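# Set the cable runway's far end onto the bracket

## Task

Put the far end of the cable runway securely on the bracket, seated between its lugs. Then open the grippers and move the arms away. It counts only if the runway stays there with no robot supporting it.

## Robot and tools

Setup: four identical i2rt Big YAM arms, named arm1, arm2, arm3 and arm4. Each has six joints, a two-finger gripper and a wrist camera. Two cameras are fixed in the room: cam_high and cam_low. The wrist cameras are arm1_cam_wrist to arm4_cam_wrist. With joints 1 and 6 at zero and the hand level and facing forward, the wrist camera sits above the hand and looks toward the fingertips. The hand can reach roughly 1.0 m from the joint-1 axis.

Frames: there is a single shared scene frame. Its origin is on the floor and +z is up. The hand point is midway between the fingertips. The hand's z axis runs along the fingers, and the fingers open and close along its y axis. Any hand pose is computed from the real pose of that robot's foot, and that foot pose is never printed. Every command is given in joint space, though.

Joints are absolute targets, in radians except the gripper. The number after ± is how close counts as reached.
- joint1_rad: -2.879 to 2.879, ±0.045. Turns the whole arm about its foot. Positive is counter-clockwise seen from above. At 0 the arm extends the way its foot faces.
- joint2_rad: 0 to 3.141, ±0.14. Shoulder. At 0 the upper arm lies roughly level, pointing backward. Increasing it lifts the arm and then brings it forward.
- joint3_rad: 0 to 3.019, ±0.09. Elbow. At 0 the forearm is folded against the upper arm. Larger values open it.
- joint4_rad: -1.692 to 1.57, ±0.055. Hand pitch. Positive tilts the fingers up.
- joint5_rad: -1.57 to 1.57, ±0.03. Sideways hand swing. Positive goes to the arm's right.
- joint6_rad: -2.094 to 2.094, ±0.035. Hand roll. Positive is clockwise seen from behind the hand.
- gripper_m: 0 to 0.093 m, ±0.003. This is the fingertip gap. Each finger pad can squeeze with about 50 to 62 N, less on some grippers.
Joints move at different speeds, so the hand can sweep a wide path between two postures.

Tools:
1. execute_actions. The argument actions is a list holding one action, or an empty list to just read state and images.
- The action is an object keyed by arm name. Under each arm goes "joints", an object mapping joint names (listed above) to absolute target values.
- Arms and joints can be given in any combination. The named motions all begin at once and may finish at different times. One action runs at most 15 s.
- An arm or joint you leave out may still be driving toward its previous target.
- The optional cameras argument lists which camera images come back. Omit it, pass null or pass ["all"] to get every camera; pass [] to get none. The pictures line gives the order of the returned images.
- If any key is unknown or any value is out of range, the whole call is rejected and nothing moves.
- Example: {"actions":[{"arm2":{"joints":{"joint1_rad":0.3,"gripper_m":0.05}}}],"cameras":["cam_high"]}
2. wait. Takes seconds, from 0 to 10. It commands nothing new, lets the simulation run, and returns the same state and images as an empty action.
3. zoom_image. Takes camera and region, where region is [x0, y0, x1, y1] in pixels with (0,0) at the top-left. The region can be at most 504×504 px. It shows a finer view of that camera's latest full image.
4. finished_scene. Takes scene, the number of the current scene. It ends the scene for good and reports success. Call it only once the runway rests on the bracket by itself and the arms have moved away.

If a call reports a stop, any later execute_actions, wait or finished_scene calls in the same reply are skipped.

Reading results:
- joint_positions gives the measured angles.
- joint torques are the total drive outputs, listed in joint order without the gripper. They are nonzero even in free air. Each arm has its own offset and scale, plus noise and friction, so read them as rough hints of load or contact.
- joint_status describes how each commanded motion ended:
  - "off_target": the joint stopped short and may still be pushing.
  - "contact_stop" or "time_out": the joint holds where it stopped. After time_out, however, a joint may keep a target (its old one, or one limited to 0.375, 0.375, 0.113, 0.225, 0.075, 0.3 rad from its position for joints 1–6) and keep pushing, moving on its own if the path clears. To relieve that push, command the joint's reported position.
  - "joint command not followed" (often with a cause: line), with "not_followed" on the affected joints: a self- and inter-arm collision check blocked that arm's joint targets. The gripper part of the command still ran. A blocked arm may retry those targets on later actions until you send targets that pass.
- on_its_own lists joints this call did not command. There, "held at" means the target being held, not the actual position.
- Very small changes may not move a joint at all. A joint carrying a load sags.

Cautions:
- The arms do not stop on contact; they keep pushing and can push hard. Hard pushing or hard hits between two arms can end the run.
- The collision check can react too late, and it ignores fingers, gripper housings and wrist cameras. No state line reports arm-to-arm contact, so watch the images. Objects touching arms do not count as collisions.
- Sustained loads heat the motors, including while you are thinking. A MOTOR HOT line appears at 85 °C. At 100 °C an OVER-TEMPERATURE FAULT occurs: that arm and its gripper go limp and drop until they cool. Its joints then read "limit_stop_at_motor_heat"; resend the targets afterward.
- Do not drop, slam or drag the runway, and never knock anything off the work area or onto the floor.
- Loose objects may occasionally be nudged by outside forces.
- The simulation keeps running while you think, with each arm holding its last command. Arms do not wait for one another.

Each tool is called after "Request:" in YAML: its name, and indented under it one key for each argument.

## Session

Request:
execute_actions:
  actions: []

Scene clock: 0.00 s.
Joint torques (N m, as the arm reports them, + toward a larger angle): no reading
Motor temperatures (°C, as the motors report them): arm1=[31 29 30 32 28 30] | arm2=[28 31 28 29 30 31] | arm3=[30 30 32 27 28 30] | arm4=[31 31 29 31 28 31]
arm1.joint_positions: joint1_rad=+0.166 joint2_rad=+0.580 joint3_rad=+1.441 joint4_rad=-1.155 joint5_rad=-0.188 joint6_rad=+0.088 gripper_m=+0.094
arm1.joint_status: not commanded
arm1.hand: x=-1.0380 y=-0.2568 z=+1.4485 quat_wxyz=(-0.338, +0.589, -0.544, -0.492) (m; scene frame)
arm2.joint_positions: joint1_rad=+0.161 joint2_rad=+0.505 joint3_rad=+1.381 joint4_rad=-1.374 joint5_rad=-0.177 joint6_rad=-0.299 gripper_m=+0.095
arm2.joint_status: not commanded
arm2.hand: x=-0.2623 y=+0.3407 z=+1.3133 quat_wxyz=(-0.373, -0.455, -0.726, +0.356) (m; scene frame)
arm3.joint_positions: joint1_rad=-0.396 joint2_rad=+0.471 joint3_rad=+1.359 joint4_rad=-1.163 joint5_rad=+0.105 joint6_rad=+0.484 gripper_m=+0.095
arm3.joint_status: not commanded
arm3.hand: x=+0.6804 y=-0.3614 z=+1.4027 quat_wxyz=(-0.396, +0.308, -0.733, -0.460) (m; scene frame)
arm4.joint_positions: joint1_rad=-0.218 joint2_rad=+0.455 joint3_rad=+1.345 joint4_rad=-1.494 joint5_rad=+0.032 joint6_rad=+0.178 gripper_m=+0.095
arm4.joint_status: not commanded
arm4.hand: x=+1.2038 y=+0.3455 z=+1.3529 quat_wxyz=(-0.330, -0.708, -0.532, +0.326) (m; scene frame)
pictures: arm1_cam_wrist, arm2_cam_wrist, arm3_cam_wrist, arm4_cam_wrist, cam_high, cam_low
Images, in order (width x height): arm1_cam_wrist 504x504, arm2_cam_wrist 504x504, arm3_cam_wrist 504x504, arm4_cam_wrist 504x504, cam_high 672x504, cam_low 672x504.

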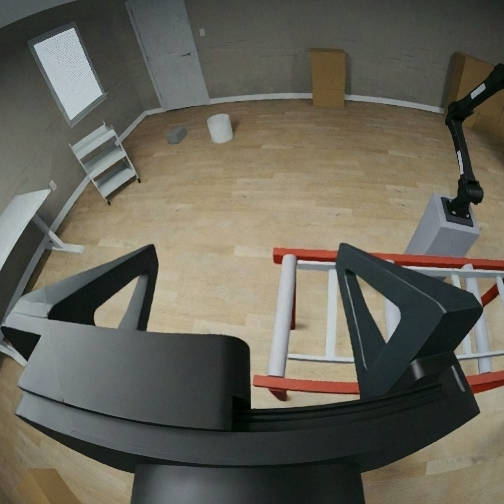

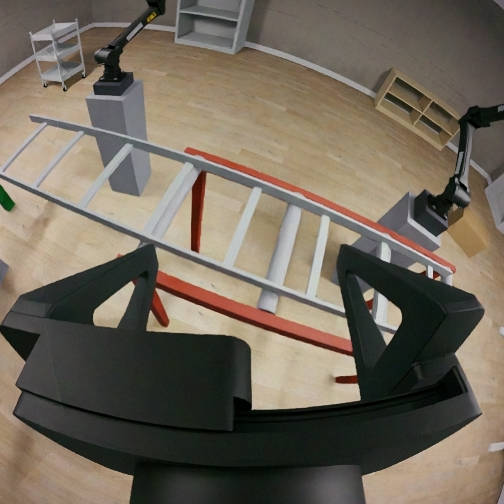

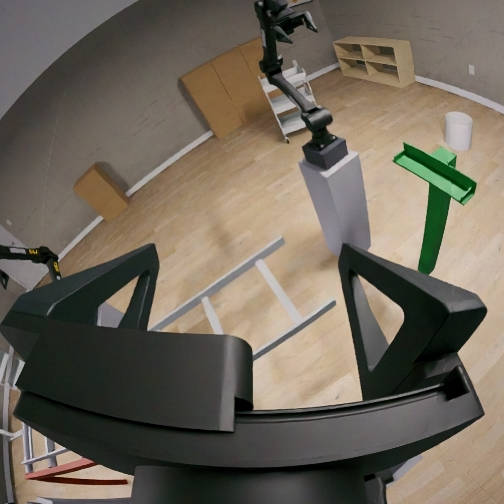

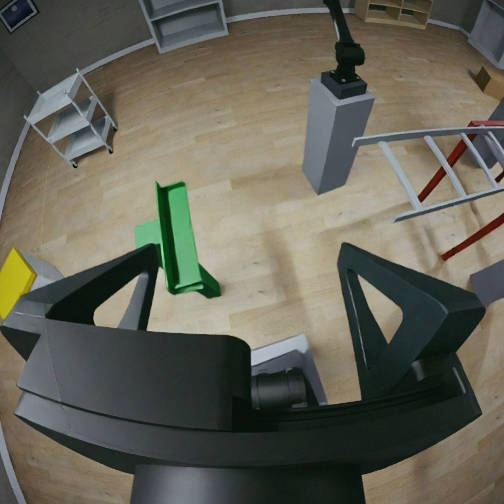

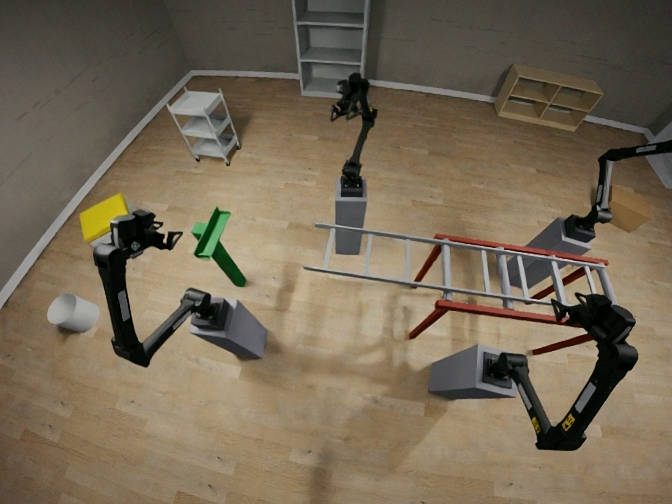

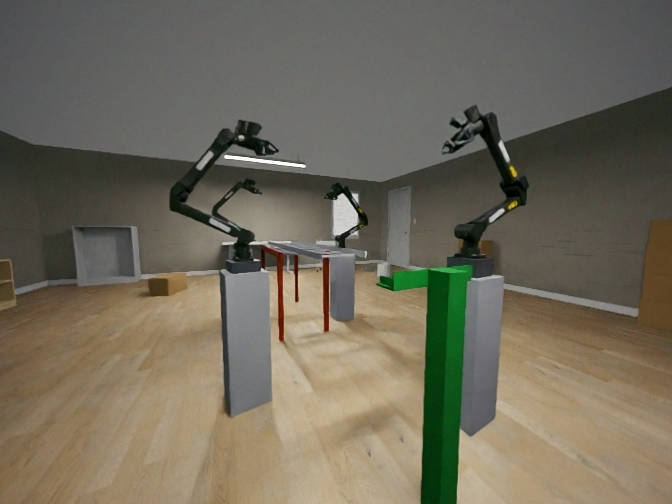

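Request:
zoom_image:
  camera: "cam_high"
  region: [170, 170, 672, 420]

Request:
zoom_image:
  camera: "cam_low"
  region: [200, 200, 520, 360]

Request:
zoom_image:
  camera: "arm4_cam_wrist"
  region: [100, 100, 504, 320]

Region (170, 170, 672, 420) of cam_high's 672x504 image, scaled by 1.004, with more detail than that image has; it fills the top 251 rows of this view, and the rest is white.

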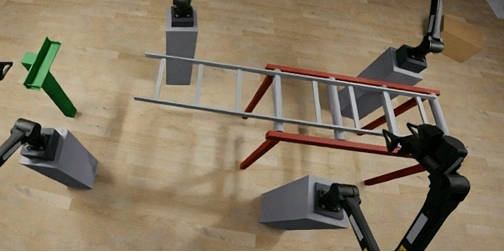

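Region (200, 200, 520, 360) of cam_low's 672x504 image, scaled by 1.575, with more detail than that image has.

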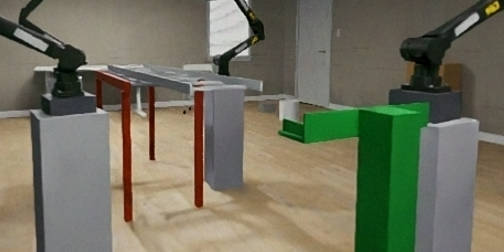

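Region (100, 100, 504, 320) of arm4_cam_wrist's 504x504 image, scaled by 1.248, with more detail than that image has; it fills the top 274 rows of this view, and the rest is white.

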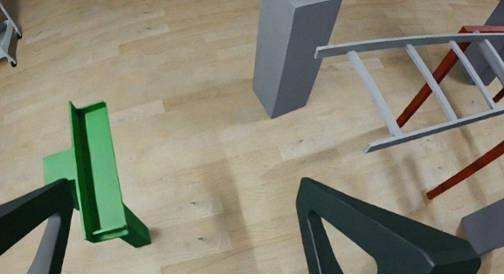

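Request:
execute_actions:
  actions:
    - {"arm1":{"joints":{"joint1_rad":0,"joint5_rad":0,"joint6_rad":0}},"arm2":{"joints":{"joint1_rad":0,"joint5_rad":0,"joint6_rad":0}},"arm3":{"joints":{"joint1_rad":0,"joint5_rad":0,"joint6_rad":0}},"arm4":{"joints":{"joint1_rad":0,"joint5_rad":0,"joint6_rad":0}}}
  cameras: []

Request:
execute_actions:
  actions:
    - {"arm1":{"joints":{"joint4_rad":-1.6}},"arm2":{"joints":{"joint2_rad":1.1}},"arm3":{"joints":{"joint3_rad":1.0}},"arm4":{"joints":{"joint1_rad":-0.5,"joint2_rad":1.1}}}
  cameras: ["cam_high"]

Scene clock: 7.50 s.
Joint torques (N m, as the arm reports them, + toward a larger angle): arm1=[-0.21  1.39  9.44  2.13  0.13 -0.16] | arm2=[-1.39  4.03  8.76  2.22  0.03  0.09] | arm3=[ 0.38  4.78  9.3   2.41 -0.09 -0.3 ] | arm4=[ 1.2   4.52 10.01  2.14 -0.05 -0.07]
Motor temperatures (°C, as the motors report them): arm1=[31 29 31 32 28 30] | arm2=[28 31 29 29 30 31] | arm3=[30 30 34 27 28 30] | arm4=[31 31 30 31 28 31]
arm1.joint_positions: joint1_rad=+0.004 joint2_rad=+0.580 joint3_rad=+1.441 joint4_rad=-1.155 joint5_rad=-0.003 joint6_rad=+0.008 gripper_m=+0.094
arm1.joint_status: all done
arm1.hand: x=-0.9699 y=-0.2551 z=+1.4476 quat_wxyz=(-0.446, +0.527, -0.607, -0.394) (m; scene frame)
arm2.joint_positions: joint1_rad=+0.004 joint2_rad=+0.505 joint3_rad=+1.381 joint4_rad=-1.374 joint5_rad=-0.003 joint6_rad=-0.011 gripper_m=+0.095
arm2.joint_status: all done
arm2.hand: x=-0.3207 y=+0.3379 z=+1.3120 quat_wxyz=(-0.340, -0.636, -0.577, +0.382) (m; scene frame)
arm3.joint_positions: joint1_rad=-0.010 joint2_rad=+0.471 joint3_rad=+1.359 joint4_rad=-1.163 joint5_rad=+0.002 joint6_rad=+0.016 gripper_m=+0.095
arm3.joint_status: all done
arm3.hand: x=+0.5892 y=-0.3556 z=+1.4029 quat_wxyz=(-0.385, +0.605, -0.515, -0.470) (m; scene frame)
arm4.joint_positions: joint1_rad=-0.012 joint2_rad=+0.455 joint3_rad=+1.345 joint4_rad=-1.494 joint5_rad=+0.003 joint6_rad=+0.009 gripper_m=+0.095
arm4.joint_status: all done
arm4.hand: x=+1.2405 y=+0.3451 z=+1.3525 quat_wxyz=(-0.344, -0.592, -0.660, +0.310) (m; scene frame)
pictures: none
No camera images: the call's "cameras" was empty. Leave "cameras" out to get every camera's image.

Scene clock: 9.00 s.
Joint torques (N m, as the arm reports them, + toward a larger angle): arm1=[-0.24  1.76  9.16  0.92  0.13 -0.16] | arm2=[-1.41 -7.85 10.86  1.52  0.04  0.1 ] | arm3=[ 0.25  1.87  9.75  2.15 -0.08 -0.25] | arm4=[-0.7  -8.14 12.61  1.3   0.06 -0.06]
Motor temperatures (°C, as the motors report them): arm1=[31 29 31 32 28 30] | arm2=[28 31 29 29 30 31] | arm3=[30 30 34 27 28 30] | arm4=[31 31 30 31 28 31]
arm1.joint_positions: joint1_rad=+0.004 joint2_rad=+0.580 joint3_rad=+1.441 joint4_rad=-1.583 joint5_rad=-0.003 joint6_rad=+0.008 gripper_m=+0.094
arm1.joint_status: all done
arm1.hand: x=-0.9767 y=-0.3055 z=+1.3566 quat_wxyz=(-0.308, +0.597, -0.688, -0.273) (m; scene frame)
arm2.joint_positions: joint1_rad=+0.004 joint2_rad=+1.102 joint3_rad=+1.381 joint4_rad=-1.374 joint5_rad=-0.003 joint6_rad=-0.011 gripper_m=+0.095
arm2.joint_status: all done
arm2.hand: x=-0.3433 y=+0.1316 z=+1.1487 quat_wxyz=(-0.158, -0.720, -0.652, +0.176) (m; scene frame)
arm3.joint_positions: joint1_rad=-0.010 joint2_rad=+0.476 joint3_rad=+0.999 joint4_rad=-1.163 joint5_rad=+0.002 joint6_rad=+0.015 gripper_m=+0.095
arm3.joint_status: all done
arm3.hand: x=+0.5791 y=-0.3034 z=+1.2195 quat_wxyz=(-0.287, +0.679, -0.577, -0.351) (m; scene frame)
arm4.joint_positions: joint1_rad=-0.492 joint2_rad=+1.108 joint3_rad=+1.345 joint4_rad=-1.494 joint5_rad=+0.000 joint6_rad=+0.008 gripper_m=+0.095
arm4.joint_status: all done
arm4.hand: x=+1.0935 y=+0.1620 z=+1.1934 quat_wxyz=(-0.086, -0.815, -0.557, +0.130) (m; scene frame)
pictures: cam_high
Images, in order (width x height): cam_high 672x504.

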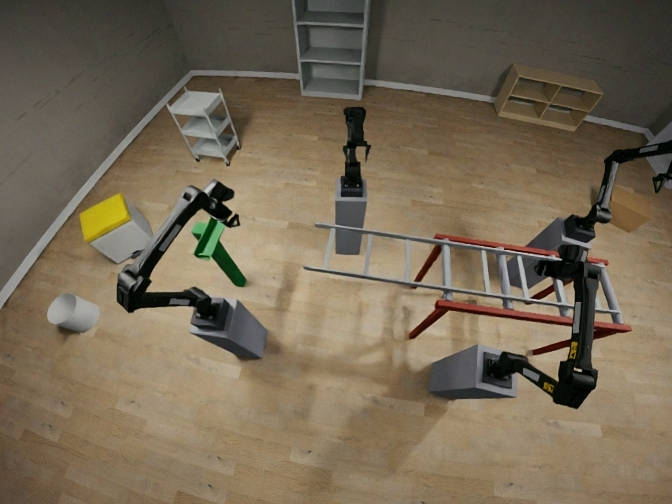

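Request:
execute_actions:
  actions:
    - {"arm3":{"joints":{"joint1_rad":-0.5,"joint2_rad":1.389,"joint3_rad":1.439,"joint4_rad":-1.62}},"arm4":{"joints":{"joint1_rad":0.1,"joint2_rad":1.389,"joint3_rad":1.439,"joint4_rad":-1.62}}}

Scene clock: 22.23 s.
Joint torques (N m, as the arm reports them, + toward a larger angle): arm1=[-0.2   1.76  9.17  0.92  0.13 -0.16] | arm2=[-1.49 -7.8  10.89  1.52  0.03  0.09] | arm3=[ -1.45 -12.62  11.75   0.    -0.03  -0.24] | arm4=[ -0.13 -12.24  13.35  -0.14   0.05  -0.04]
Motor temperatures (°C, as the motors report them): arm1=[31 29 32 32 28 30] | arm2=[28 31 31 29 30 31] | arm3=[30 30 36 28 28 30] | arm4=[31 31 32 31 28 31]
arm1.joint_positions: joint1_rad=+0.004 joint2_rad=+0.580 joint3_rad=+1.441 joint4_rad=-1.583 joint5_rad=-0.003 joint6_rad=+0.008 gripper_m=+0.094
arm1.joint_status: not commanded
arm1.hand: x=-0.9767 y=-0.3055 z=+1.3566 quat_wxyz=(-0.308, +0.597, -0.688, -0.273) (m; scene frame)
arm2.joint_positions: joint1_rad=+0.004 joint2_rad=+1.102 joint3_rad=+1.381 joint4_rad=-1.374 joint5_rad=-0.003 joint6_rad=-0.011 gripper_m=+0.095
arm2.joint_status: not commanded
arm2.hand: x=-0.3433 y=+0.1316 z=+1.1487 quat_wxyz=(-0.158, -0.720, -0.652, +0.176) (m; scene frame)
arm3.joint_positions: joint1_rad=-0.494 joint2_rad=+1.399 joint3_rad=+1.410 joint4_rad=-1.609 joint5_rad=+0.000 joint6_rad=+0.014 gripper_m=+0.095
arm3.joint_status: all done
arm3.hand: x=+0.7413 y=-0.1618 z=+1.0852 quat_wxyz=(+0.010, +0.586, -0.810, +0.003) (m; scene frame)
arm4.joint_positions: joint1_rad=+0.100 joint2_rad=+1.398 joint3_rad=+1.406 joint4_rad=-1.610 joint5_rad=+0.000 joint6_rad=+0.007 gripper_m=+0.095
arm4.joint_status: all done
arm4.hand: x=+1.3112 y=+0.1112 z=+1.1086 quat_wxyz=(+0.016, -0.625, -0.780, -0.009) (m; scene frame)
pictures: arm1_cam_wrist, arm2_cam_wrist, arm3_cam_wrist, arm4_cam_wrist, cam_high, cam_low
Images, in order (width x height): arm1_cam_wrist 504x504, arm2_cam_wrist 504x504, arm3_cam_wrist 504x504, arm4_cam_wrist 504x504, cam_high 672x504, cam_low 672x504.

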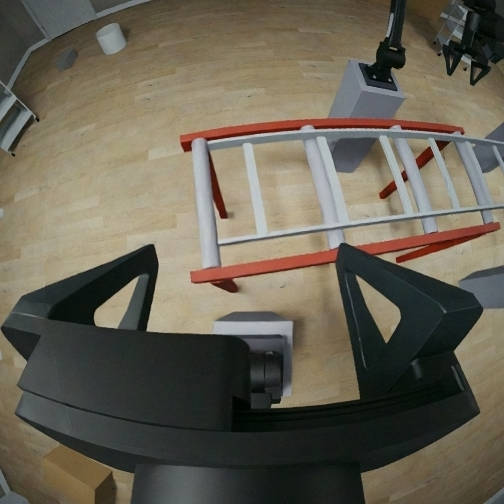

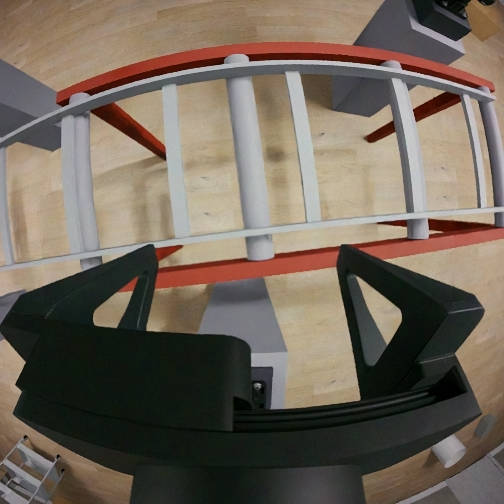

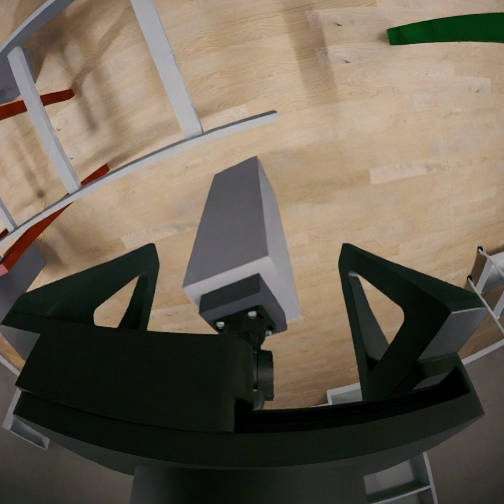

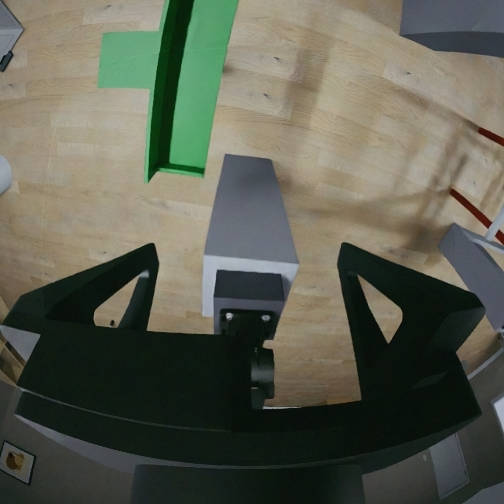

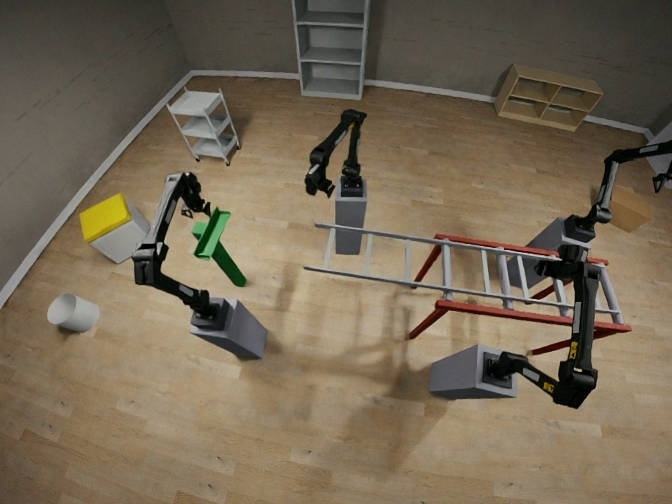

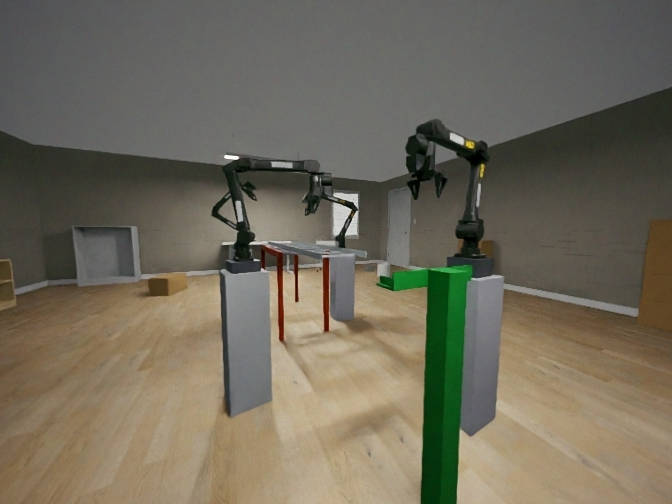

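Request:
execute_actions:
  actions:
    - {"arm3":{"joints":{"joint1_rad":0.312,"joint6_rad":2.07,"joint3_rad":1.475}},"arm4":{"joints":{"joint1_rad":-1.208,"joint2_rad":1.8,"joint3_rad":2.55,"joint4_rad":-1.69,"joint6_rad":0.48}}}
  cameras: []

Request:
execute_actions:
  actions:
    - {"arm3":{"joints":{"joint2_rad":1.55,"joint4_rad":-1.465}},"arm4":{"joints":{"joint2_rad":2.31}}}
  cameras: ["arm3_cam_wrist","arm4_cam_wrist","cam_high","cam_low"]

Scene clock: 34.93 s.
Joint torques (N m, as the arm reports them, + toward a larger angle): arm1=[-0.21  1.75  9.18  0.92  0.13 -0.16] | arm2=[-1.46 -7.75 10.88  1.49  0.03  0.1 ] | arm3=[ -0.82 -12.27  13.45  -0.28   0.05  -0.02] | arm4=[  0.   -14.8   11.28   1.09  -0.02   0.08]
Motor temperatures (°C, as the motors report them): arm1=[31 29 33 32 28 30] | arm2=[28 31 32 29 30 31] | arm3=[30 31 39 27 28 30] | arm4=[31 32 34 31 28 31]
arm1.joint_positions: joint1_rad=+0.004 joint2_rad=+0.580 joint3_rad=+1.441 joint4_rad=-1.583 joint5_rad=-0.003 joint6_rad=+0.008 gripper_m=+0.094
arm1.joint_status: not commanded
arm1.hand: x=-0.9767 y=-0.3055 z=+1.3566 quat_wxyz=(-0.308, +0.597, -0.688, -0.273) (m; scene frame)
arm2.joint_positions: joint1_rad=+0.004 joint2_rad=+1.102 joint3_rad=+1.381 joint4_rad=-1.374 joint5_rad=-0.003 joint6_rad=-0.011 gripper_m=+0.095
arm2.joint_status: not commanded
arm2.hand: x=-0.3433 y=+0.1316 z=+1.1487 quat_wxyz=(-0.158, -0.720, -0.652, +0.176) (m; scene frame)
arm3.joint_positions: joint1_rad=+0.310 joint2_rad=+1.399 joint3_rad=+1.422 joint4_rad=-1.609 joint5_rad=+0.000 joint6_rad=+2.055 gripper_m=+0.095
arm3.joint_status: all done
arm3.hand: x=+0.4292 y=-0.1894 z=+1.0912 quat_wxyz=(-0.001, +0.008, -1.000, +0.002) (m; scene frame)
arm4.joint_positions: joint1_rad=-1.207 joint2_rad=+1.782 joint3_rad=+2.525 joint4_rad=-1.682 joint5_rad=+0.003 joint6_rad=+0.471 gripper_m=+0.095
arm4.joint_status: all done
arm4.hand: x=+0.6996 y=+0.2187 z=+1.3873 quat_wxyz=(-0.141, -0.950, -0.010, +0.280) (m; scene frame)
pictures: none
No camera images: the call's "cameras" was empty. Leave "cameras" out to get every camera's image.

Scene clock: 36.93 s.
Joint torques (N m, as the arm reports them, + toward a larger angle): arm1=[-0.21  1.73  9.18  0.92  0.13 -0.16] | arm2=[-1.45 -7.77 10.87  1.5   0.04  0.1 ] | arm3=[ -0.64 -14.82  12.32   0.6    0.06  -0.02] | arm4=[ -0.31 -24.7   12.45   0.18   0.     0.09]
Motor temperatures (°C, as the motors report them): arm1=[31 29 33 32 28 30] | arm2=[28 31 32 29 30 31] | arm3=[30 31 39 27 28 30] | arm4=[31 32 34 31 28 31]
arm1.joint_positions: joint1_rad=+0.004 joint2_rad=+0.580 joint3_rad=+1.441 joint4_rad=-1.583 joint5_rad=-0.003 joint6_rad=+0.008 gripper_m=+0.094
arm1.joint_status: not commanded
arm1.hand: x=-0.9767 y=-0.3055 z=+1.3566 quat_wxyz=(-0.308, +0.597, -0.688, -0.273) (m; scene frame)
arm2.joint_positions: joint1_rad=+0.004 joint2_rad=+1.102 joint3_rad=+1.381 joint4_rad=-1.374 joint5_rad=-0.003 joint6_rad=-0.011 gripper_m=+0.095
arm2.joint_status: not commanded
arm2.hand: x=-0.3433 y=+0.1316 z=+1.1487 quat_wxyz=(-0.158, -0.720, -0.652, +0.176) (m; scene frame)
arm3.joint_positions: joint1_rad=+0.310 joint2_rad=+1.558 joint3_rad=+1.437 joint4_rad=-1.474 joint5_rad=+0.000 joint6_rad=+2.056 gripper_m=+0.095
arm3.joint_status: all done
arm3.hand: x=+0.4021 y=-0.1398 z=+1.0315 quat_wxyz=(-0.003, +0.007, -1.000, +0.006) (m; scene frame)
arm4.joint_positions: joint1_rad=-1.207 joint2_rad=+2.304 joint3_rad=+2.526 joint4_rad=-1.682 joint5_rad=+0.003 joint6_rad=+0.471 gripper_m=+0.095
arm4.joint_status: all done
arm4.hand: x=+0.5814 y=+0.1580 z=+1.0473 quat_wxyz=(-0.022, -0.998, -0.010, +0.053) (m; scene frame)
pictures: arm3_cam_wrist, arm4_cam_wrist, cam_high, cam_low
Images, in order (width x height): arm3_cam_wrist 504x504, arm4_cam_wrist 504x504, cam_high 672x504, cam_low 672x504.

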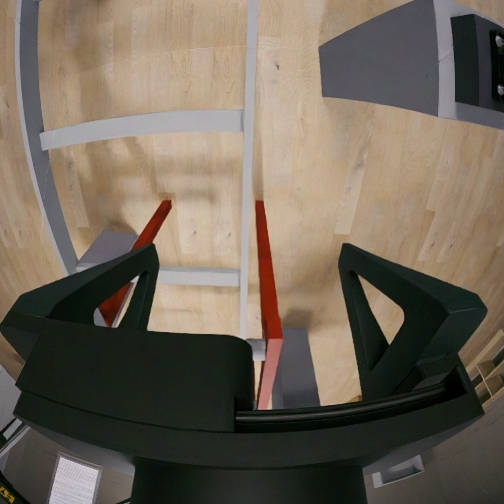

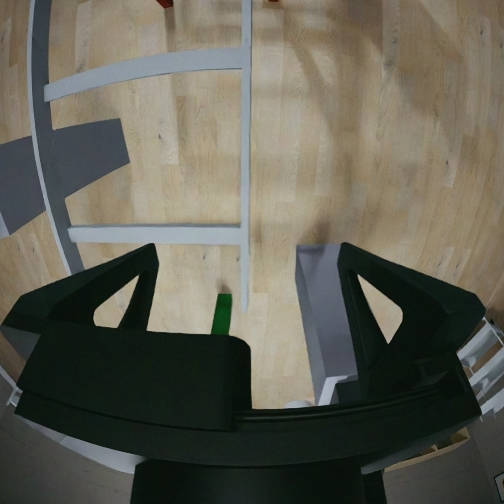

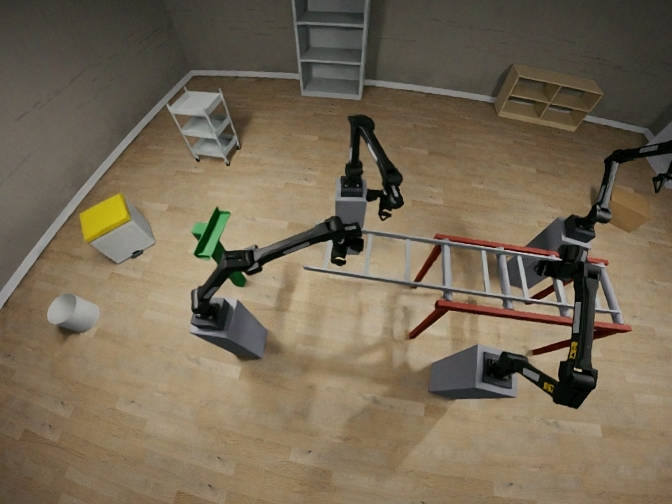

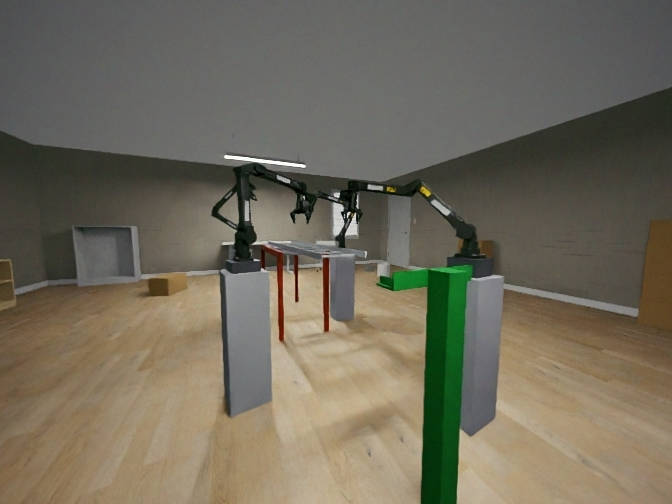

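Request:
execute_actions:
  actions:
    - {"arm3":{"joints":{"joint1_rad":0.36,"joint6_rad":2.094,"joint2_rad":1.642,"joint3_rad":1.29,"joint4_rad":-1.2}},"arm4":{"joints":{"joint1_rad":-1.196,"joint2_rad":2.36,"joint3_rad":2.335,"joint4_rad":-1.535,"joint6_rad":0.5}}}
  cameras: ["arm3_cam_wrist","arm4_cam_wrist","cam_low"]

Scene clock: 40.87 s.
Joint torques (N m, as the arm reports them, + toward a larger angle): arm1=[-0.2   1.76  9.17  0.91  0.13 -0.16] | arm2=[-1.46 -7.87 10.85  1.52  0.03  0.1 ] | arm3=[ -0.26 -15.22   9.32   0.78   0.11   0.03] | arm4=[  0.6  -25.11  10.26   0.82   0.     0.12]
Motor temperatures (°C, as the motors report them): arm1=[31 29 33 32 28 30] | arm2=[28 31 33 29 30 31] | arm3=[30 31 39 27 28 30] | arm4=[31 33 34 31 28 31]
arm1.joint_positions: joint1_rad=+0.004 joint2_rad=+0.580 joint3_rad=+1.441 joint4_rad=-1.583 joint5_rad=-0.003 joint6_rad=+0.008 gripper_m=+0.094
arm1.joint_status: not commanded
arm1.hand: x=-0.9767 y=-0.3055 z=+1.3566 quat_wxyz=(-0.308, +0.597, -0.688, -0.273) (m; scene frame)
arm2.joint_positions: joint1_rad=+0.004 joint2_rad=+1.102 joint3_rad=+1.381 joint4_rad=-1.374 joint5_rad=-0.003 joint6_rad=-0.011 gripper_m=+0.095
arm2.joint_status: not commanded
arm2.hand: x=-0.3433 y=+0.1316 z=+1.1487 quat_wxyz=(-0.158, -0.720, -0.652, +0.176) (m; scene frame)
arm3.joint_positions: joint1_rad=+0.357 joint2_rad=+1.646 joint3_rad=+1.286 joint4_rad=-1.212 joint5_rad=+0.000 joint6_rad=+2.079 gripper_m=+0.095
arm3.joint_status: all done
arm3.hand: x=+0.3741 y=-0.1351 z=+0.9362 quat_wxyz=(+0.002, +0.019, -1.000, -0.004) (m; scene frame)
arm4.joint_positions: joint1_rad=-1.207 joint2_rad=+2.364 joint3_rad=+2.334 joint4_rad=-1.547 joint5_rad=+0.003 joint6_rad=+0.491 gripper_m=+0.095
arm4.joint_status: all done
arm4.hand: x=+0.5856 y=+0.1611 z=+0.9323 quat_wxyz=(+0.004, -1.000, +0.000, +0.002) (m; scene frame)
pictures: arm3_cam_wrist, arm4_cam_wrist, cam_low
Images, in order (width x height): arm3_cam_wrist 504x504, arm4_cam_wrist 504x504, cam_low 672x504.

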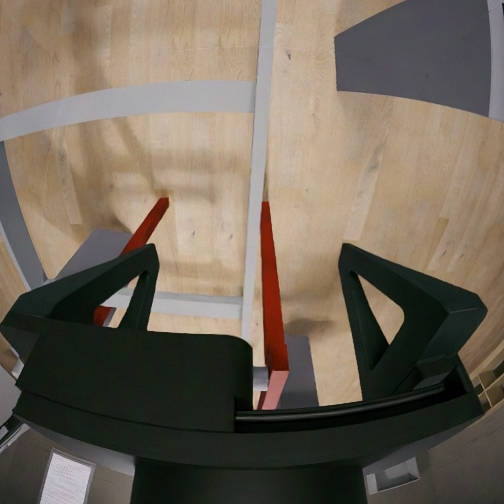

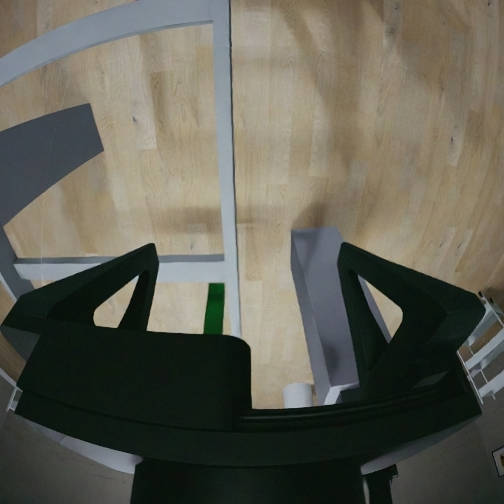

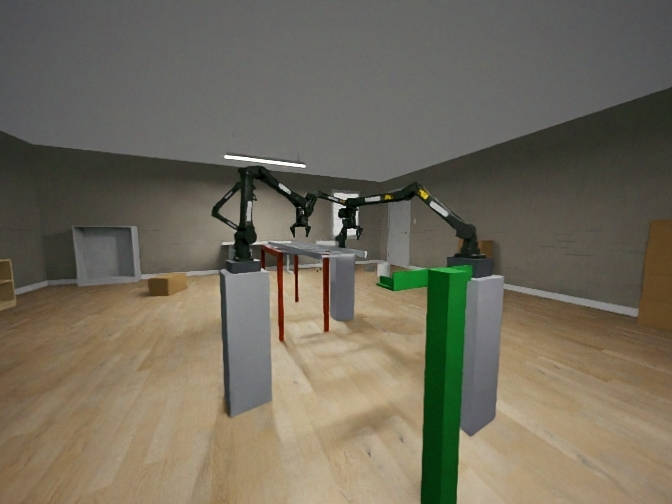

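Request:
execute_actions:
  actions:
    - {"arm3":{"joints":{"joint2_rad":1.709,"joint3_rad":1.196,"joint4_rad":-1.042}},"arm4":{"joints":{"joint1_rad":-1.18,"joint2_rad":2.391,"joint3_rad":2.236,"joint4_rad":-1.402}}}
  cameras: ["arm3_cam_wrist","arm4_cam_wrist","cam_low"]

Request:
zoom_image:
  camera: "cam_low"
  region: [260, 200, 400, 300]

Scene clock: 43.70 s.
Joint torques (N m, as the arm reports them, + toward a larger angle): arm1=[-0.23  1.75  9.18  0.93  0.13 -0.15] | arm2=[-1.51 -7.74 10.86  1.51  0.03  0.1 ] | arm3=[ -0.51 -15.58   8.38   1.06   0.07  -0.04] | arm4=[  1.4  -24.22   9.81   0.95   0.02   0.1 ]
Motor temperatures (°C, as the motors report them): arm1=[31 29 33 32 28 30] | arm2=[28 31 33 29 30 31] | arm3=[30 31 39 27 28 30] | arm4=[31 33 33 31 28 31]
arm1.joint_positions: joint1_rad=+0.004 joint2_rad=+0.580 joint3_rad=+1.441 joint4_rad=-1.583 joint5_rad=-0.003 joint6_rad=+0.008 gripper_m=+0.094
arm1.joint_status: not commanded
arm1.hand: x=-0.9767 y=-0.3055 z=+1.3566 quat_wxyz=(-0.308, +0.597, -0.688, -0.273) (m; scene frame)
arm2.joint_positions: joint1_rad=+0.004 joint2_rad=+1.102 joint3_rad=+1.381 joint4_rad=-1.374 joint5_rad=-0.003 joint6_rad=-0.011 gripper_m=+0.095
arm2.joint_status: not commanded
arm2.hand: x=-0.3433 y=+0.1316 z=+1.1487 quat_wxyz=(-0.158, -0.720, -0.652, +0.176) (m; scene frame)
arm3.joint_positions: joint1_rad=+0.357 joint2_rad=+1.702 joint3_rad=+1.197 joint4_rad=-1.054 joint5_rad=+0.000 joint6_rad=+2.079 gripper_m=+0.095
arm3.joint_status: all done
arm3.hand: x=+0.3733 y=-0.1337 z=+0.8803 quat_wxyz=(+0.006, +0.019, -1.000, -0.010) (m; scene frame)
arm4.joint_positions: joint1_rad=-1.192 joint2_rad=+2.378 joint3_rad=+2.241 joint4_rad=-1.414 joint5_rad=+0.003 joint6_rad=+0.491 gripper_m=+0.095
arm4.joint_status: all done
arm4.hand: x=+0.5854 y=+0.1490 z=+0.8867 quat_wxyz=(-0.002, -1.000, -0.007, +0.013) (m; scene frame)
pictures: arm3_cam_wrist, arm4_cam_wrist, cam_low
Images, in order (width x height): arm3_cam_wrist 504x504, arm4_cam_wrist 504x504, cam_low 672x504.

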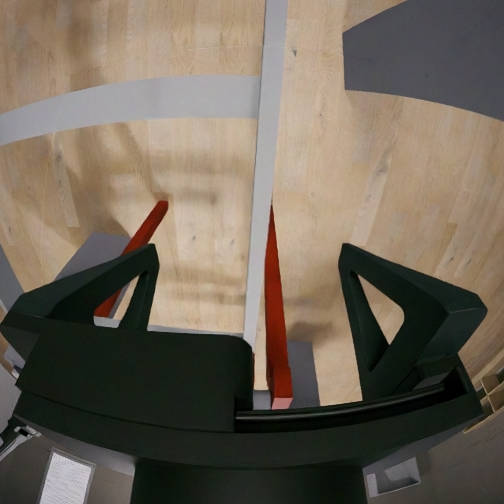

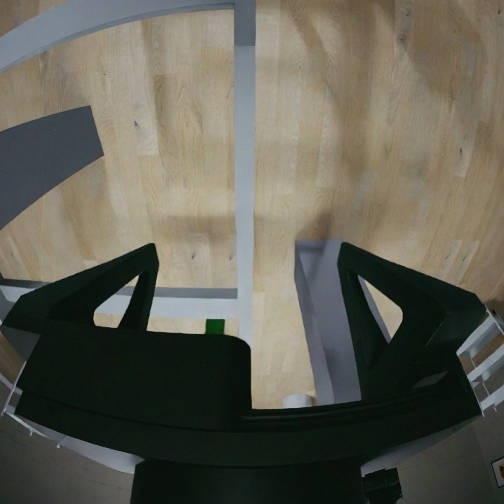

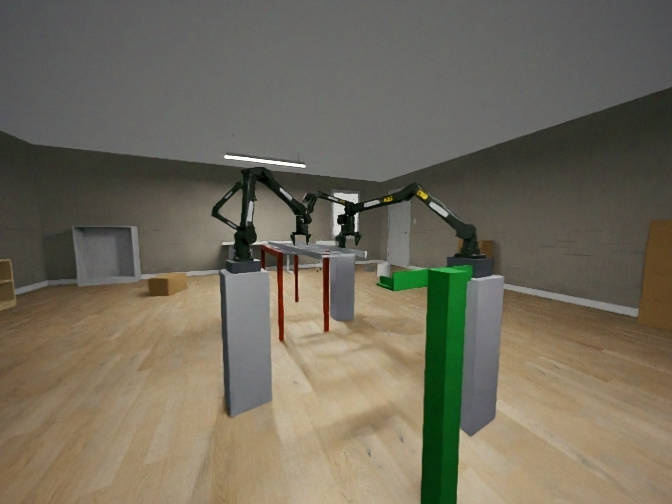

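Region (260, 200, 400, 300) of cam_low's 672x504 image, scaled by 3.600, with more detail than that image has; it fills the top 360 rows of this view, and the rest is white.

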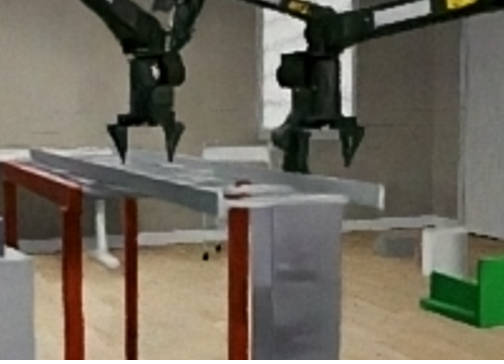

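Request:
execute_actions:
  actions:
    - {"arm3":{"joints":{"joint2_rad":1.762,"joint3_rad":1.153,"joint4_rad":-0.962}},"arm4":{"joints":{"joint2_rad":2.432,"joint3_rad":2.196,"joint4_rad":-1.34}}}
  cameras: ["arm3_cam_wrist","arm4_cam_wrist","cam_low"]

Request:
zoom_image:
  camera: "cam_low"
  region: [260, 200, 400, 300]

Scene clock: 47.40 s.
Joint torques (N m, as the arm reports them, + toward a larger angle): arm1=[-0.24  1.74  9.18  0.92  0.13 -0.16] | arm2=[-1.37 -7.72 10.87  1.55  0.03  0.1 ] | arm3=[ -0.16 -14.98   7.86   0.68   0.07   0.  ] | arm4=[  0.66 -24.18   9.55   0.81   0.02   0.08]
Motor temperatures (°C, as the motors report them): arm1=[31 29 33 32 28 30] | arm2=[28 31 33 29 30 31] | arm3=[30 32 38 27 28 30] | arm4=[31 34 33 31 28 31]
arm1.joint_positions: joint1_rad=+0.004 joint2_rad=+0.580 joint3_rad=+1.441 joint4_rad=-1.583 joint5_rad=-0.003 joint6_rad=+0.008 gripper_m=+0.094
arm1.joint_status: not commanded
arm1.hand: x=-0.9767 y=-0.3055 z=+1.3566 quat_wxyz=(-0.308, +0.597, -0.688, -0.273) (m; scene frame)
arm2.joint_positions: joint1_rad=+0.004 joint2_rad=+1.102 joint3_rad=+1.381 joint4_rad=-1.374 joint5_rad=-0.003 joint6_rad=-0.011 gripper_m=+0.095
arm2.joint_status: not commanded
arm2.hand: x=-0.3433 y=+0.1316 z=+1.1487 quat_wxyz=(-0.158, -0.720, -0.652, +0.176) (m; scene frame)
arm3.joint_positions: joint1_rad=+0.357 joint2_rad=+1.747 joint3_rad=+1.158 joint4_rad=-0.974 joint5_rad=+0.000 joint6_rad=+2.079 gripper_m=+0.095
arm3.joint_status: all done
arm3.hand: x=+0.3740 y=-0.1347 z=+0.8468 quat_wxyz=(+0.004, +0.019, -1.000, -0.008) (m; scene frame)
arm4.joint_positions: joint1_rad=-1.192 joint2_rad=+2.415 joint3_rad=+2.202 joint4_rad=-1.352 joint5_rad=+0.003 joint6_rad=+0.491 gripper_m=+0.095
arm4.joint_status: all done
arm4.hand: x=+0.5858 y=+0.1496 z=+0.8464 quat_wxyz=(+0.002, -1.000, -0.007, +0.007) (m; scene frame)
pictures: arm3_cam_wrist, arm4_cam_wrist, cam_low
Images, in order (width x height): arm3_cam_wrist 504x504, arm4_cam_wrist 504x504, cam_low 672x504.

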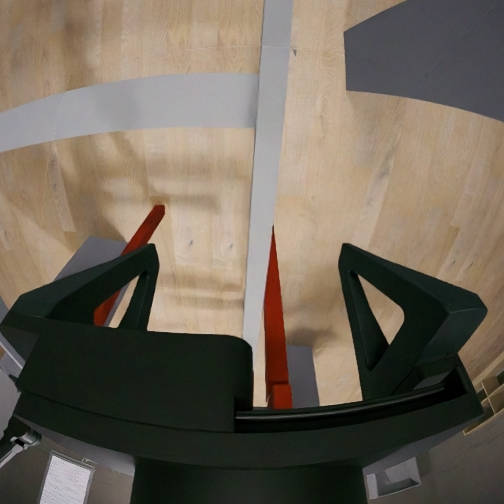

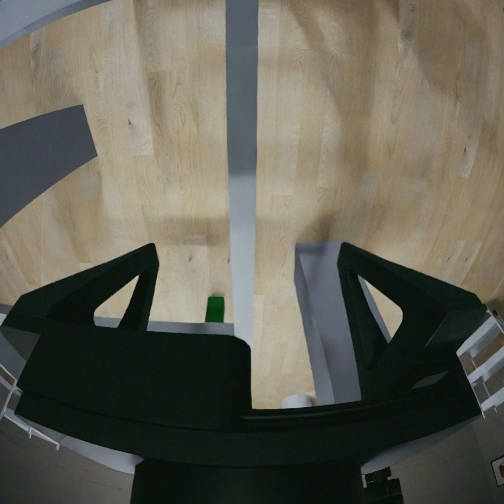

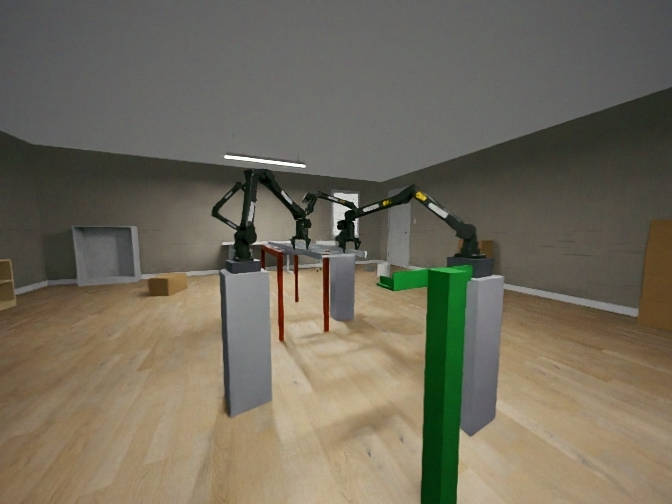

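Region (260, 200, 400, 300) of cam_low's 672x504 image, scaled by 3.600, with more detail than that image has; it fills the top 360 rows of this view, and the rest is white.

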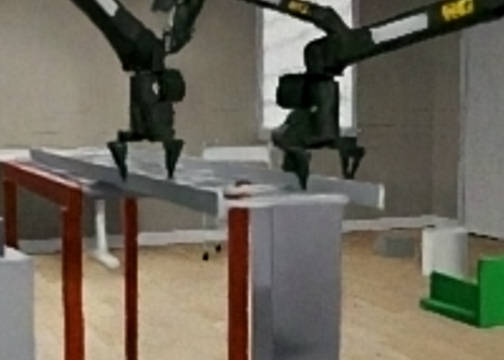

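Request:
execute_actions:
  actions:
    - {"arm3":{"joints":{"joint2_rad":1.786,"joint3_rad":1.139,"joint4_rad":-0.935}},"arm4":{"joints":{"joint2_rad":2.447,"joint3_rad":2.182,"joint4_rad":-1.32}}}
  cameras: []

Request:
execute_actions:
  actions:
    - {"arm3":{"joints":{"gripper_m":0.0}},"arm4":{"joints":{"gripper_m":0.0}}}
  cameras: ["arm3_cam_wrist","arm4_cam_wrist","cam_low"]

Request:
zoom_image:
  camera: "cam_low"
  region: [260, 200, 400, 300]

Scene clock: 50.43 s.
Joint torques (N m, as the arm reports them, + toward a larger angle): arm1=[-0.22  1.79  9.17  0.92  0.13 -0.16] | arm2=[-1.41 -7.9  10.87  1.47  0.03  0.1 ] | arm3=[ -0.82 -12.94   7.26   0.96   0.05   0.  ] | arm4=[  0.81 -23.44   9.19   0.85  -0.01   0.1 ]
Motor temperatures (°C, as the motors report them): arm1=[31 29 33 32 28 30] | arm2=[28 31 33 29 30 31] | arm3=[30 32 38 27 28 30] | arm4=[31 34 33 31 28 31]
arm1.joint_positions: joint1_rad=+0.004 joint2_rad=+0.580 joint3_rad=+1.441 joint4_rad=-1.583 joint5_rad=-0.003 joint6_rad=+0.008 gripper_m=+0.094
arm1.joint_status: not commanded
arm1.hand: x=-0.9767 y=-0.3055 z=+1.3566 quat_wxyz=(-0.308, +0.597, -0.688, -0.273) (m; scene frame)
arm2.joint_positions: joint1_rad=+0.004 joint2_rad=+1.102 joint3_rad=+1.381 joint4_rad=-1.374 joint5_rad=-0.003 joint6_rad=-0.011 gripper_m=+0.095
arm2.joint_status: not commanded
arm2.hand: x=-0.3433 y=+0.1316 z=+1.1487 quat_wxyz=(-0.158, -0.720, -0.652, +0.176) (m; scene frame)
arm3.joint_positions: joint1_rad=+0.357 joint2_rad=+1.761 joint3_rad=+1.147 joint4_rad=-0.947 joint5_rad=+0.000 joint6_rad=+2.079 gripper_m=+0.095
arm3.joint_status: all done
arm3.hand: x=+0.3737 y=-0.1344 z=+0.8374 quat_wxyz=(+0.005, +0.019, -1.000, -0.009) (m; scene frame)
arm4.joint_positions: joint1_rad=-1.192 joint2_rad=+2.417 joint3_rad=+2.191 joint4_rad=-1.332 joint5_rad=+0.003 joint6_rad=+0.491 gripper_m=+0.095
arm4.joint_status: all done
arm4.hand: x=+0.5849 y=+0.1491 z=+0.8405 quat_wxyz=(+0.000, -1.000, -0.007, +0.010) (m; scene frame)
pictures: none
No camera images: the call's "cameras" was empty. Leave "cameras" out to get every camera's image.

Scene clock: 51.17 s.
Joint torques (N m, as the arm reports them, + toward a larger angle): arm1=[-0.21  1.74  9.17  0.92  0.13 -0.16] | arm2=[-1.47 -7.8  10.89  1.53  0.04  0.1 ] | arm3=[ -0.83 -13.29   7.62   1.09   0.29  -0.34] | arm4=[  0.94 -23.35   9.22   0.67   0.16   0.07]
Motor temperatures (°C, as the motors report them): arm1=[31 29 33 32 28 30] | arm2=[28 31 33 29 30 31] | arm3=[30 32 38 27 28 30] | arm4=[31 34 33 31 28 31]
arm1.joint_positions: joint1_rad=+0.004 joint2_rad=+0.580 joint3_rad=+1.441 joint4_rad=-1.583 joint5_rad=-0.003 joint6_rad=+0.008 gripper_m=+0.094
arm1.joint_status: not commanded
arm1.hand: x=-0.9767 y=-0.3055 z=+1.3566 quat_wxyz=(-0.308, +0.597, -0.688, -0.273) (m; scene frame)
arm2.joint_positions: joint1_rad=+0.004 joint2_rad=+1.102 joint3_rad=+1.381 joint4_rad=-1.374 joint5_rad=-0.003 joint6_rad=-0.011 gripper_m=+0.095
arm2.joint_status: not commanded
arm2.hand: x=-0.3433 y=+0.1316 z=+1.1487 quat_wxyz=(-0.158, -0.720, -0.652, +0.176) (m; scene frame)
arm3.joint_positions: joint1_rad=+0.358 joint2_rad=+1.761 joint3_rad=+1.143 joint4_rad=-0.952 joint5_rad=-0.006 joint6_rad=+2.111 gripper_m=+0.009
arm3.joint_status: gripper_m off_target (ended at +0.009, target +0.000)
arm3.hand: x=+0.3743 y=-0.1382 z=+0.8358 quat_wxyz=(+0.005, +0.004, -1.000, -0.003) (m; scene frame)
arm4.joint_positions: joint1_rad=-1.191 joint2_rad=+2.417 joint3_rad=+2.191 joint4_rad=-1.330 joint5_rad=-0.001 joint6_rad=+0.494 gripper_m=+0.009
arm4.joint_status: gripper_m off_target (ended at +0.009, target +0.000)
arm4.hand: x=+0.5848 y=+0.1479 z=+0.8405 quat_wxyz=(-0.002, -1.000, -0.006, +0.010) (m; scene frame)
pictures: arm3_cam_wrist, arm4_cam_wrist, cam_low
Images, in order (width x height): arm3_cam_wrist 504x504, arm4_cam_wrist 504x504, cam_low 672x504.

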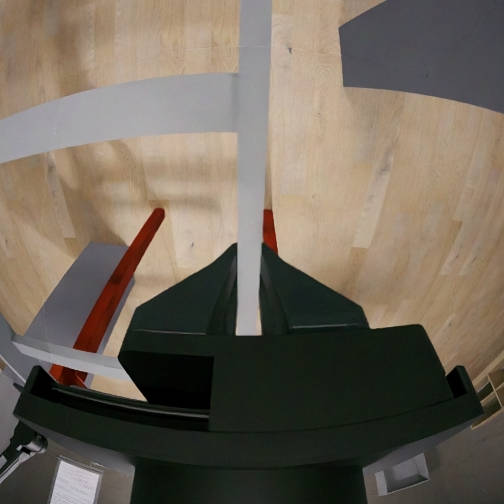

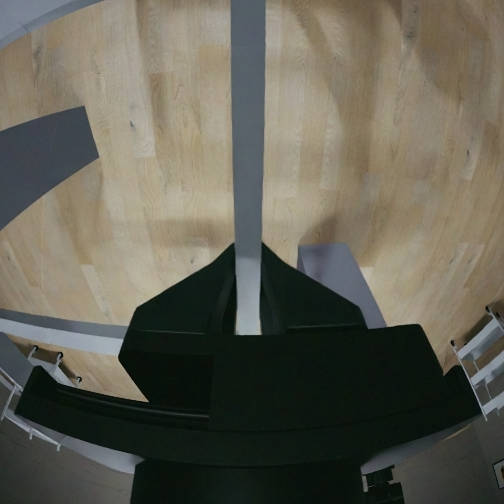

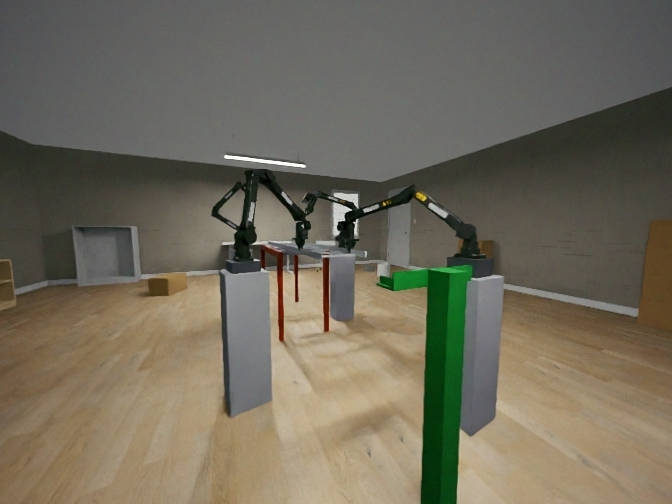

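Region (260, 200, 400, 300) of cam_low's 672x504 image, scaled by 3.600, with more detail than that image has; it fills the top 360 rows of this view, and the rest is white.

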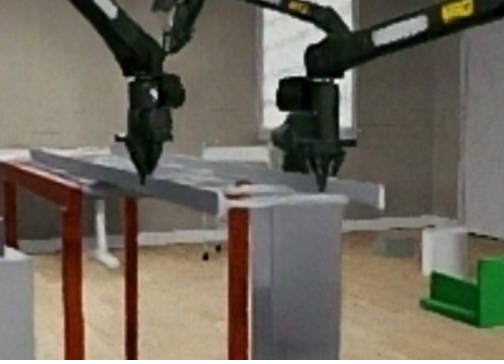

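Request:
execute_actions:
  actions:
    - {"arm3":{"joints":{"joint1_rad":0.238,"joint2_rad":1.67,"joint3_rad":1.082,"joint4_rad":-0.965,"joint6_rad":1.995}},"arm4":{"joints":{"joint1_rad":-1.14,"joint2_rad":2.243,"joint3_rad":1.92,"joint4_rad":-1.222,"joint6_rad":0.55}}}
  cameras: ["cam_high"]

Scene clock: 58.17 s.
Joint torques (N m, as the arm reports them, + toward a larger angle): arm1=[-0.23  1.74  9.17  0.92  0.13 -0.16] | arm2=[-1.47 -7.79 10.87  1.51  0.03  0.09] | arm3=[  0.18 -17.67   8.68  -0.06   0.27  -0.25] | arm4=[  0.22 -25.65  10.47   0.84   0.32   0.1 ]
Motor temperatures (°C, as the motors report them): arm1=[31 29 34 32 28 30] | arm2=[28 31 33 29 30 31] | arm3=[30 32 37 27 28 30] | arm4=[31 35 33 31 28 31]
arm1.joint_positions: joint1_rad=+0.004 joint2_rad=+0.580 joint3_rad=+1.441 joint4_rad=-1.583 joint5_rad=-0.003 joint6_rad=+0.008 gripper_m=+0.094
arm1.joint_status: not commanded
arm1.hand: x=-0.9767 y=-0.3055 z=+1.3566 quat_wxyz=(-0.308, +0.597, -0.688, -0.273) (m; scene frame)
arm2.joint_positions: joint1_rad=+0.004 joint2_rad=+1.102 joint3_rad=+1.381 joint4_rad=-1.374 joint5_rad=-0.003 joint6_rad=-0.011 gripper_m=+0.095
arm2.joint_status: not commanded
arm2.hand: x=-0.3433 y=+0.1316 z=+1.1487 quat_wxyz=(-0.158, -0.720, -0.652, +0.176) (m; scene frame)
arm3.joint_positions: joint1_rad=+0.233 joint2_rad=+1.706 joint3_rad=+1.069 joint4_rad=-0.955 joint5_rad=-0.005 joint6_rad=+2.005 gripper_m=+0.009
arm3.joint_status: all done
arm3.hand: x=+0.4386 y=-0.1374 z=+0.8370 quat_wxyz=(+0.000, -0.006, -1.000, +0.006) (m; scene frame)
arm4.joint_positions: joint1_rad=-1.147 joint2_rad=+2.268 joint3_rad=+1.912 joint4_rad=-1.236 joint5_rad=-0.005 joint6_rad=+0.541 gripper_m=+0.009
arm4.joint_status: all done
arm4.hand: x=+0.6495 y=+0.1492 z=+0.8392 quat_wxyz=(+0.005, -1.000, -0.005, -0.007) (m; scene frame)
pictures: cam_high
Images, in order (width x height): cam_high 672x504.

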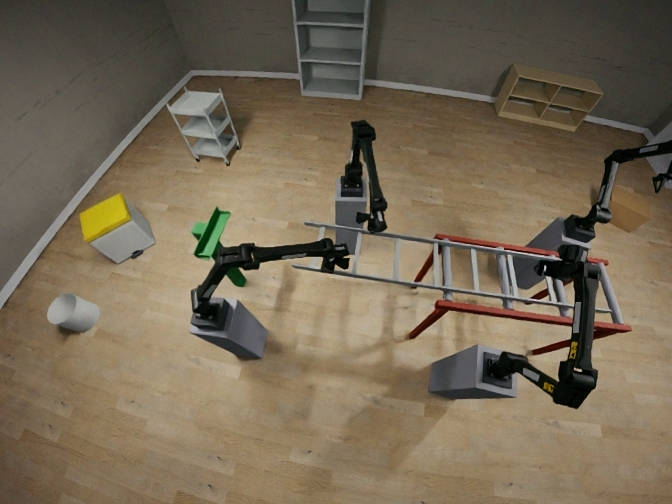

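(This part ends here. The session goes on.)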